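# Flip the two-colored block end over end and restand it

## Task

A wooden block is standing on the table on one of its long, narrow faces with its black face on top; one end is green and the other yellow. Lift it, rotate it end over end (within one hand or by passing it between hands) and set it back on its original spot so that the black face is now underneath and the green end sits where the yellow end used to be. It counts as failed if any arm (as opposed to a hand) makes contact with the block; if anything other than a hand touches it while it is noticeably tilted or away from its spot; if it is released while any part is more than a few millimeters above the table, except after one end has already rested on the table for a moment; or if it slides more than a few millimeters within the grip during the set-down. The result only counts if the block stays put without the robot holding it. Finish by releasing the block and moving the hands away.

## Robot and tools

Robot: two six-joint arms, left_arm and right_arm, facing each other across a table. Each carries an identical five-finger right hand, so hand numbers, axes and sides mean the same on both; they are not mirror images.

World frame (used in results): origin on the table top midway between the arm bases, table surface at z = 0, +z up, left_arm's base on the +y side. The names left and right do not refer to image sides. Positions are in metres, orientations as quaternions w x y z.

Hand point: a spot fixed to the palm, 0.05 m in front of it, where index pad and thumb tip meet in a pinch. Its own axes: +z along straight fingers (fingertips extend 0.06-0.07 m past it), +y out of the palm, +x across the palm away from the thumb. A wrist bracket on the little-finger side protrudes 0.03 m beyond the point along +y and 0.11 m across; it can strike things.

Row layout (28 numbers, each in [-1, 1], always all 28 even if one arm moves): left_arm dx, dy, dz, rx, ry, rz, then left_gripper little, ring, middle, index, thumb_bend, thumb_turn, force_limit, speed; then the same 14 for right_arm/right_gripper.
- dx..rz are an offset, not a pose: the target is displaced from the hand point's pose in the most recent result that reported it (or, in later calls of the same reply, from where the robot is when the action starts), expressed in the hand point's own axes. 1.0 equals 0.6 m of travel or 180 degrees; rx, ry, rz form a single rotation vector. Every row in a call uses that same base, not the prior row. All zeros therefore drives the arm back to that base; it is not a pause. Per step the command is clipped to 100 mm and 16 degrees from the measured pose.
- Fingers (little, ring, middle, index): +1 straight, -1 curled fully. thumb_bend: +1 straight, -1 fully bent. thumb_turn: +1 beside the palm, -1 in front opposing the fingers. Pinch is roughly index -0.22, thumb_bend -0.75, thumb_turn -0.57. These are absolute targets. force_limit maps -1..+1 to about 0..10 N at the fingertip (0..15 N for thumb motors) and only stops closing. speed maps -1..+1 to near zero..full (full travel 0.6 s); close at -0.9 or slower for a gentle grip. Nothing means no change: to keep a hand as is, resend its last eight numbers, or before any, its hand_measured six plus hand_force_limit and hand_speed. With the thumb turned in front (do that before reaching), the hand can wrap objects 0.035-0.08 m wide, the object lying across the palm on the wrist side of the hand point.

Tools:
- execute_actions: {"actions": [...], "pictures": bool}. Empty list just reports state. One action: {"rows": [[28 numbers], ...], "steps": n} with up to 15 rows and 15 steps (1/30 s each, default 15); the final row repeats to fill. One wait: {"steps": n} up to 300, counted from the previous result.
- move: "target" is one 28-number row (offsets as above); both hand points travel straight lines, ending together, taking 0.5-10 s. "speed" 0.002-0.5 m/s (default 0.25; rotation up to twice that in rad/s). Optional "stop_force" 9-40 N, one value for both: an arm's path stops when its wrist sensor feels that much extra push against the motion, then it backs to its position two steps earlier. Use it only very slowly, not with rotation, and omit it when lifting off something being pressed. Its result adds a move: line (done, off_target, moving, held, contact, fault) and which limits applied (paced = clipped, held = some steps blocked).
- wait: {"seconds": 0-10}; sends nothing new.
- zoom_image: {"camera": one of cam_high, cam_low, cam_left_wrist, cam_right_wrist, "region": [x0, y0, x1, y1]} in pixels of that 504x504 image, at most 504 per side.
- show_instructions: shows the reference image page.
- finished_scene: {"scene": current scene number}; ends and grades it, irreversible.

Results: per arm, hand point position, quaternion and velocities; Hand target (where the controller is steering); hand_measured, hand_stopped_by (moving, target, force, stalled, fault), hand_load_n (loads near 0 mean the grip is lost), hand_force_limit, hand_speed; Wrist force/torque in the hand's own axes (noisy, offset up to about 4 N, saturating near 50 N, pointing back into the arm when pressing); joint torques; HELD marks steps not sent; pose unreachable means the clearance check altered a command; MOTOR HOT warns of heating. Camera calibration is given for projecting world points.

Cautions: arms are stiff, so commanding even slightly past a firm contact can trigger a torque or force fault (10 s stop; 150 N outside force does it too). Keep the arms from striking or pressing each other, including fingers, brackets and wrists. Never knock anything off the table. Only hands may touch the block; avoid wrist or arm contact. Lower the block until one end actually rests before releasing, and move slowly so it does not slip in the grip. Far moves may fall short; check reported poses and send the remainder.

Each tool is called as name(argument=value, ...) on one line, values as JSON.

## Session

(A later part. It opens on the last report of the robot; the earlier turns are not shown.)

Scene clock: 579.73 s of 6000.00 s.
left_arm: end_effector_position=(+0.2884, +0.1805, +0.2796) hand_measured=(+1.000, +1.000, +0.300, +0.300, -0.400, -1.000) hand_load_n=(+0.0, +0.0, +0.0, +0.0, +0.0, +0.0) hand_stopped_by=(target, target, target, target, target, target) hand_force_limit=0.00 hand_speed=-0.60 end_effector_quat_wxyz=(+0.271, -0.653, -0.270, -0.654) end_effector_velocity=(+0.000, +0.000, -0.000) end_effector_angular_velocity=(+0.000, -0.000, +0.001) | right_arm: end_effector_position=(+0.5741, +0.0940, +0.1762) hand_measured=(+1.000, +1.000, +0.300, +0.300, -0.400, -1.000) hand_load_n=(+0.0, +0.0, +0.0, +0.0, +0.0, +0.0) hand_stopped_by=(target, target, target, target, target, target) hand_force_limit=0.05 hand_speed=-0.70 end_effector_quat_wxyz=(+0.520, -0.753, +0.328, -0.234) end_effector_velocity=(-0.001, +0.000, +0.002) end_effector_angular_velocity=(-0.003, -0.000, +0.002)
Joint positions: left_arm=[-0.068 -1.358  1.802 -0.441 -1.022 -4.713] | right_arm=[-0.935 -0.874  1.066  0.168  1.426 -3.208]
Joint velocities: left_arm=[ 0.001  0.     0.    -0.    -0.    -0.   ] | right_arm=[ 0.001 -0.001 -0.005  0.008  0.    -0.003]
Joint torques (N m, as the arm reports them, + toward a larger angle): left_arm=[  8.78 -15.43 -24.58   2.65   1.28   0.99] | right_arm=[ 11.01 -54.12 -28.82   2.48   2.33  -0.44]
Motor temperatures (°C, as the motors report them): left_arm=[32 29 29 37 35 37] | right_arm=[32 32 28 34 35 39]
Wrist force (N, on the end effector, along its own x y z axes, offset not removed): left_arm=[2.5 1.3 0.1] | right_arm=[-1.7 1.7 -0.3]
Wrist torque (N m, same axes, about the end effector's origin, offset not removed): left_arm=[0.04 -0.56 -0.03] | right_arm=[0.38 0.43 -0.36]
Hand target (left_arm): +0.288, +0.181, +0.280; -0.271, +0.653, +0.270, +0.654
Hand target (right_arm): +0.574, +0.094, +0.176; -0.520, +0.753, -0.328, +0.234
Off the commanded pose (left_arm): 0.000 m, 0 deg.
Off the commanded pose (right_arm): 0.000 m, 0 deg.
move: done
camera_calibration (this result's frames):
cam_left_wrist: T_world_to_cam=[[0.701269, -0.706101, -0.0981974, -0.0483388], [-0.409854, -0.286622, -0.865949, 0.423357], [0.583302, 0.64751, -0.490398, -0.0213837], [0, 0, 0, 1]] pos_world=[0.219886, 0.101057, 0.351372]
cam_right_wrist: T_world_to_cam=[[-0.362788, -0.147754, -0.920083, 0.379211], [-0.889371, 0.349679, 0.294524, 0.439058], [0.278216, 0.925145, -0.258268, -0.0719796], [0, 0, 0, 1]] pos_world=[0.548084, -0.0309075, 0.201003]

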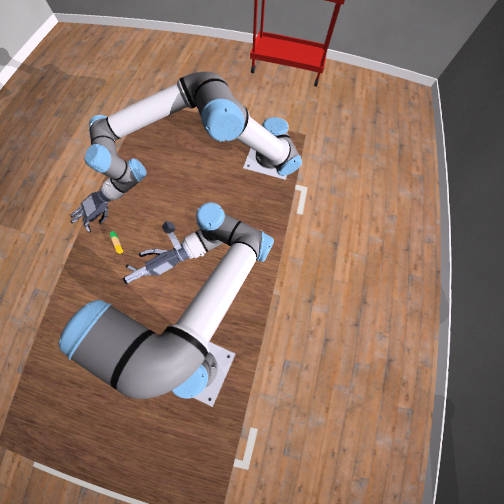

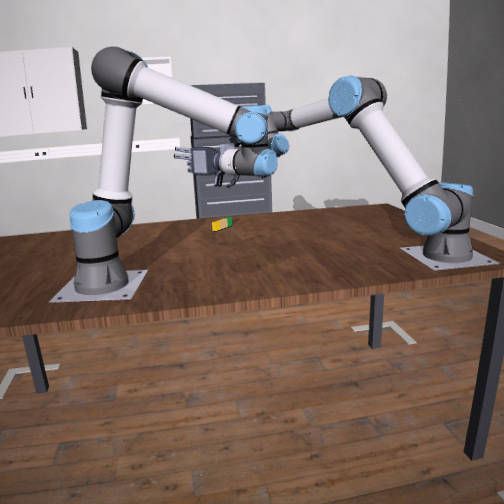

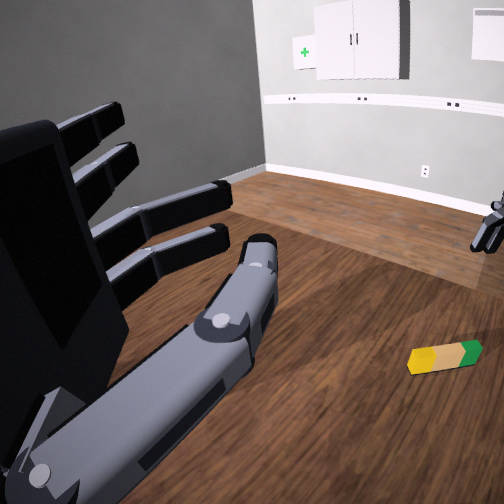

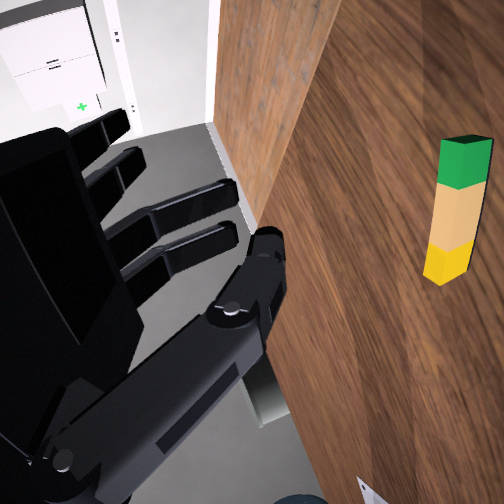

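execute_actions(actions=[])

Scene clock: 584.43 s of 6000.00 s.
left_arm: end_effector_position=(+0.2884, +0.1805, +0.2796) hand_measured=(+1.000, +1.000, +0.300, +0.300, -0.400, -1.000) hand_load_n=(+0.0, +0.0, +0.0, +0.0, +0.0, +0.0) hand_stopped_by=(target, target, target, target, target, target) hand_force_limit=0.00 hand_speed=-0.60 end_effector_quat_wxyz=(+0.271, -0.653, -0.270, -0.654) end_effector_velocity=(+0.000, -0.000, -0.000) end_effector_angular_velocity=(-0.002, -0.001, +0.000) | right_arm: end_effector_position=(+0.5741, +0.0940, +0.1764) hand_measured=(+1.000, +1.000, +0.300, +0.300, -0.400, -1.000) hand_load_n=(+0.0, +0.0, +0.0, +0.0, +0.0, +0.0) hand_stopped_by=(target, target, target, target, target, target) hand_force_limit=0.05 hand_speed=-0.70 end_effector_quat_wxyz=(+0.520, -0.753, +0.328, -0.234) end_effector_velocity=(+0.000, +0.000, +0.000) end_effector_angular_velocity=(+0.001, -0.001, -0.000)
Joint positions: left_arm=[-0.068 -1.358  1.802 -0.441 -1.022 -4.713] | right_arm=[-0.935 -0.874  1.065  0.168  1.426 -3.208]
Joint velocities: left_arm=[ 0.    -0.    -0.    -0.001  0.    -0.001] | right_arm=[-0.    -0.    -0.    -0.001 -0.     0.001]
Joint torques (N m, as the arm reports them, + toward a larger angle): left_arm=[  8.46 -15.78 -23.67   2.74   1.44   1.02] | right_arm=[ 10.32 -54.29 -30.14   2.23   2.31  -2.55]
Motor temperatures (°C, as the motors report them): left_arm=[32 29 29 37 35 37] | right_arm=[32 32 28 34 35 39]
Wrist force (N, on the end effector, along its own x y z axes, offset not removed): left_arm=[0.9 1.4 -1.0] | right_arm=[-2.3 1.1 -1.4]
Wrist torque (N m, same axes, about the end effector's origin, offset not removed): left_arm=[0.09 -0.23 -0.03] | right_arm=[0.37 0.61 -0.46]
Hand target (left_arm): +0.288, +0.181, +0.280; -0.271, +0.653, +0.270, +0.654
Hand target (right_arm): +0.574, +0.094, +0.176; -0.520, +0.753, -0.328, +0.234
Off the commanded pose (left_arm): 0.000 m, 0 deg.
Off the commanded pose (right_arm): 0.000 m, 0 deg.
Steps of this call (steps 1 to 90: nothing new was sent; then 1.70 s passed at rest). Readings (end_effector_position | what the end effector reports):
1: left_arm (+0.2884, +0.1805, +0.2796) | right_arm (+0.5741, +0.0940, +0.1762) | left_arm hand_measured=(+1.000, +1.000, +0.300, +0.300, -0.400, -1.000) hand_load_n=(+0.0, +0.0, +0.0, +0.0, +0.0, +0.0) hand_stopped_by=(target, target, target, target, target, target) hand_force_limit=0.00 hand_speed=-0.60 | right_arm hand_measured=(+1.000, +1.000, +0.300, +0.300, -0.400, -1.000) hand_load_n=(+0.0, +0.0, +0.0, +0.0, +0.0, +0.0) hand_stopped_by=(target, target, target, target, target, target) hand_force_limit=0.05 hand_speed=-0.70
2: left_arm (+0.2884, +0.1805, +0.2796) | right_arm (+0.5741, +0.0940, +0.1763) | left_arm hand_measured=(+1.000, +1.000, +0.300, +0.300, -0.400, -1.000) hand_load_n=(+0.0, +0.0, +0.0, +0.0, +0.0, +0.0) hand_stopped_by=(target, target, target, target, target, target) hand_force_limit=0.00 hand_speed=-0.60 | right_arm hand_measured=(+1.000, +1.000, +0.300, +0.300, -0.400, -1.000) hand_load_n=(+0.0, +0.0, +0.0, +0.0, +0.0, +0.0) hand_stopped_by=(target, target, target, target, target, target) hand_force_limit=0.05 hand_speed=-0.70
4: left_arm (+0.2884, +0.1805, +0.2796) | right_arm (+0.5741, +0.0940, +0.1763) | left_arm hand_measured=(+1.000, +1.000, +0.300, +0.300, -0.400, -1.000) hand_load_n=(+0.0, +0.0, +0.0, +0.0, +0.0, +0.0) hand_stopped_by=(target, target, target, target, target, target) hand_force_limit=0.00 hand_speed=-0.60 | right_arm hand_measured=(+1.000, +1.000, +0.300, +0.300, -0.400, -1.000) hand_load_n=(+0.0, +0.0, +0.0, +0.0, +0.0, +0.0) hand_stopped_by=(target, target, target, target, target, target) hand_force_limit=0.05 hand_speed=-0.70
8: left_arm (+0.2884, +0.1805, +0.2796) | right_arm (+0.5741, +0.0940, +0.1764) | left_arm hand_measured=(+1.000, +1.000, +0.300, +0.300, -0.400, -1.000) hand_load_n=(+0.0, +0.0, +0.0, +0.0, +0.0, +0.0) hand_stopped_by=(target, target, target, target, target, target) hand_force_limit=0.00 hand_speed=-0.60 | right_arm hand_measured=(+1.000, +1.000, +0.300, +0.300, -0.400, -1.000) hand_load_n=(+0.0, +0.0, +0.0, +0.0, +0.0, +0.0) hand_stopped_by=(target, target, target, target, target, target) hand_force_limit=0.05 hand_speed=-0.70
90: the state above
camera_calibration (this result's frames):
cam_left_wrist: T_world_to_cam=[[0.701269, -0.706101, -0.0981976, -0.0483387], [-0.409854, -0.286622, -0.865949, 0.423357], [0.583302, 0.64751, -0.490398, -0.0213837], [0, 0, 0, 1]] pos_world=[0.219886, 0.101057, 0.351372]
cam_right_wrist: T_world_to_cam=[[-0.362735, -0.147891, -0.920082, 0.379431], [-0.889403, 0.349672, 0.294435, 0.439027], [0.278182, 0.925126, -0.258373, -0.0718759], [0, 0, 0, 1]] pos_world=[0.5481, -0.0309068, 0.201272]

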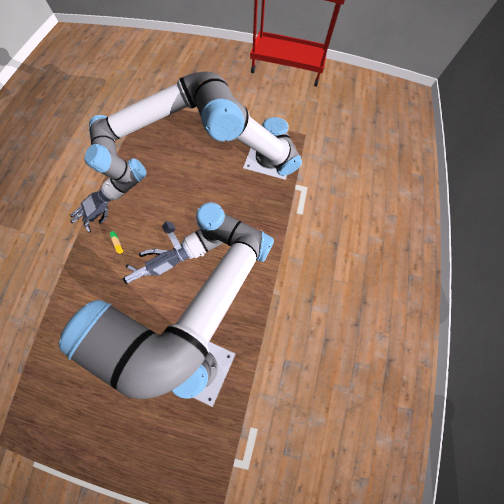

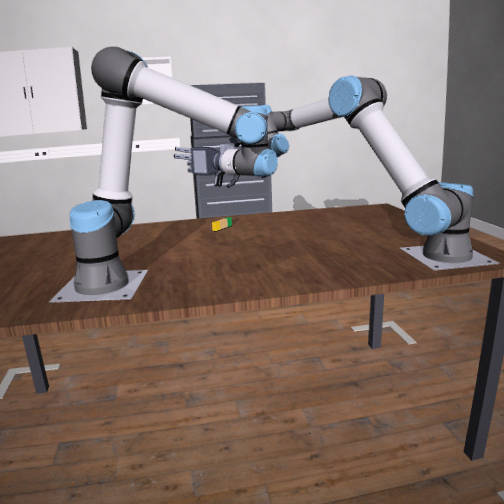

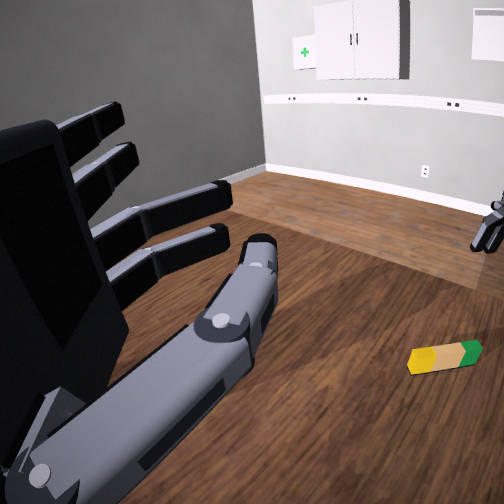

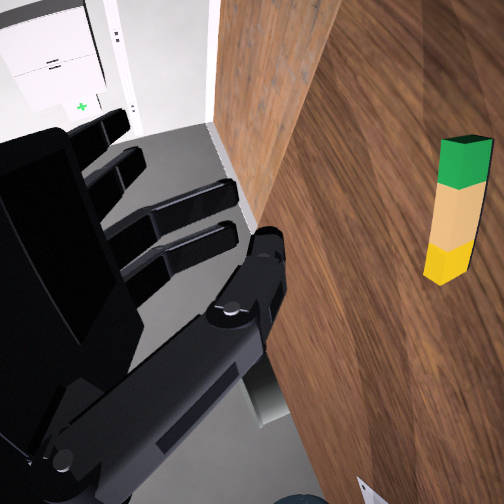

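finished_scene(scene=2)

The scene is finished: the task was done.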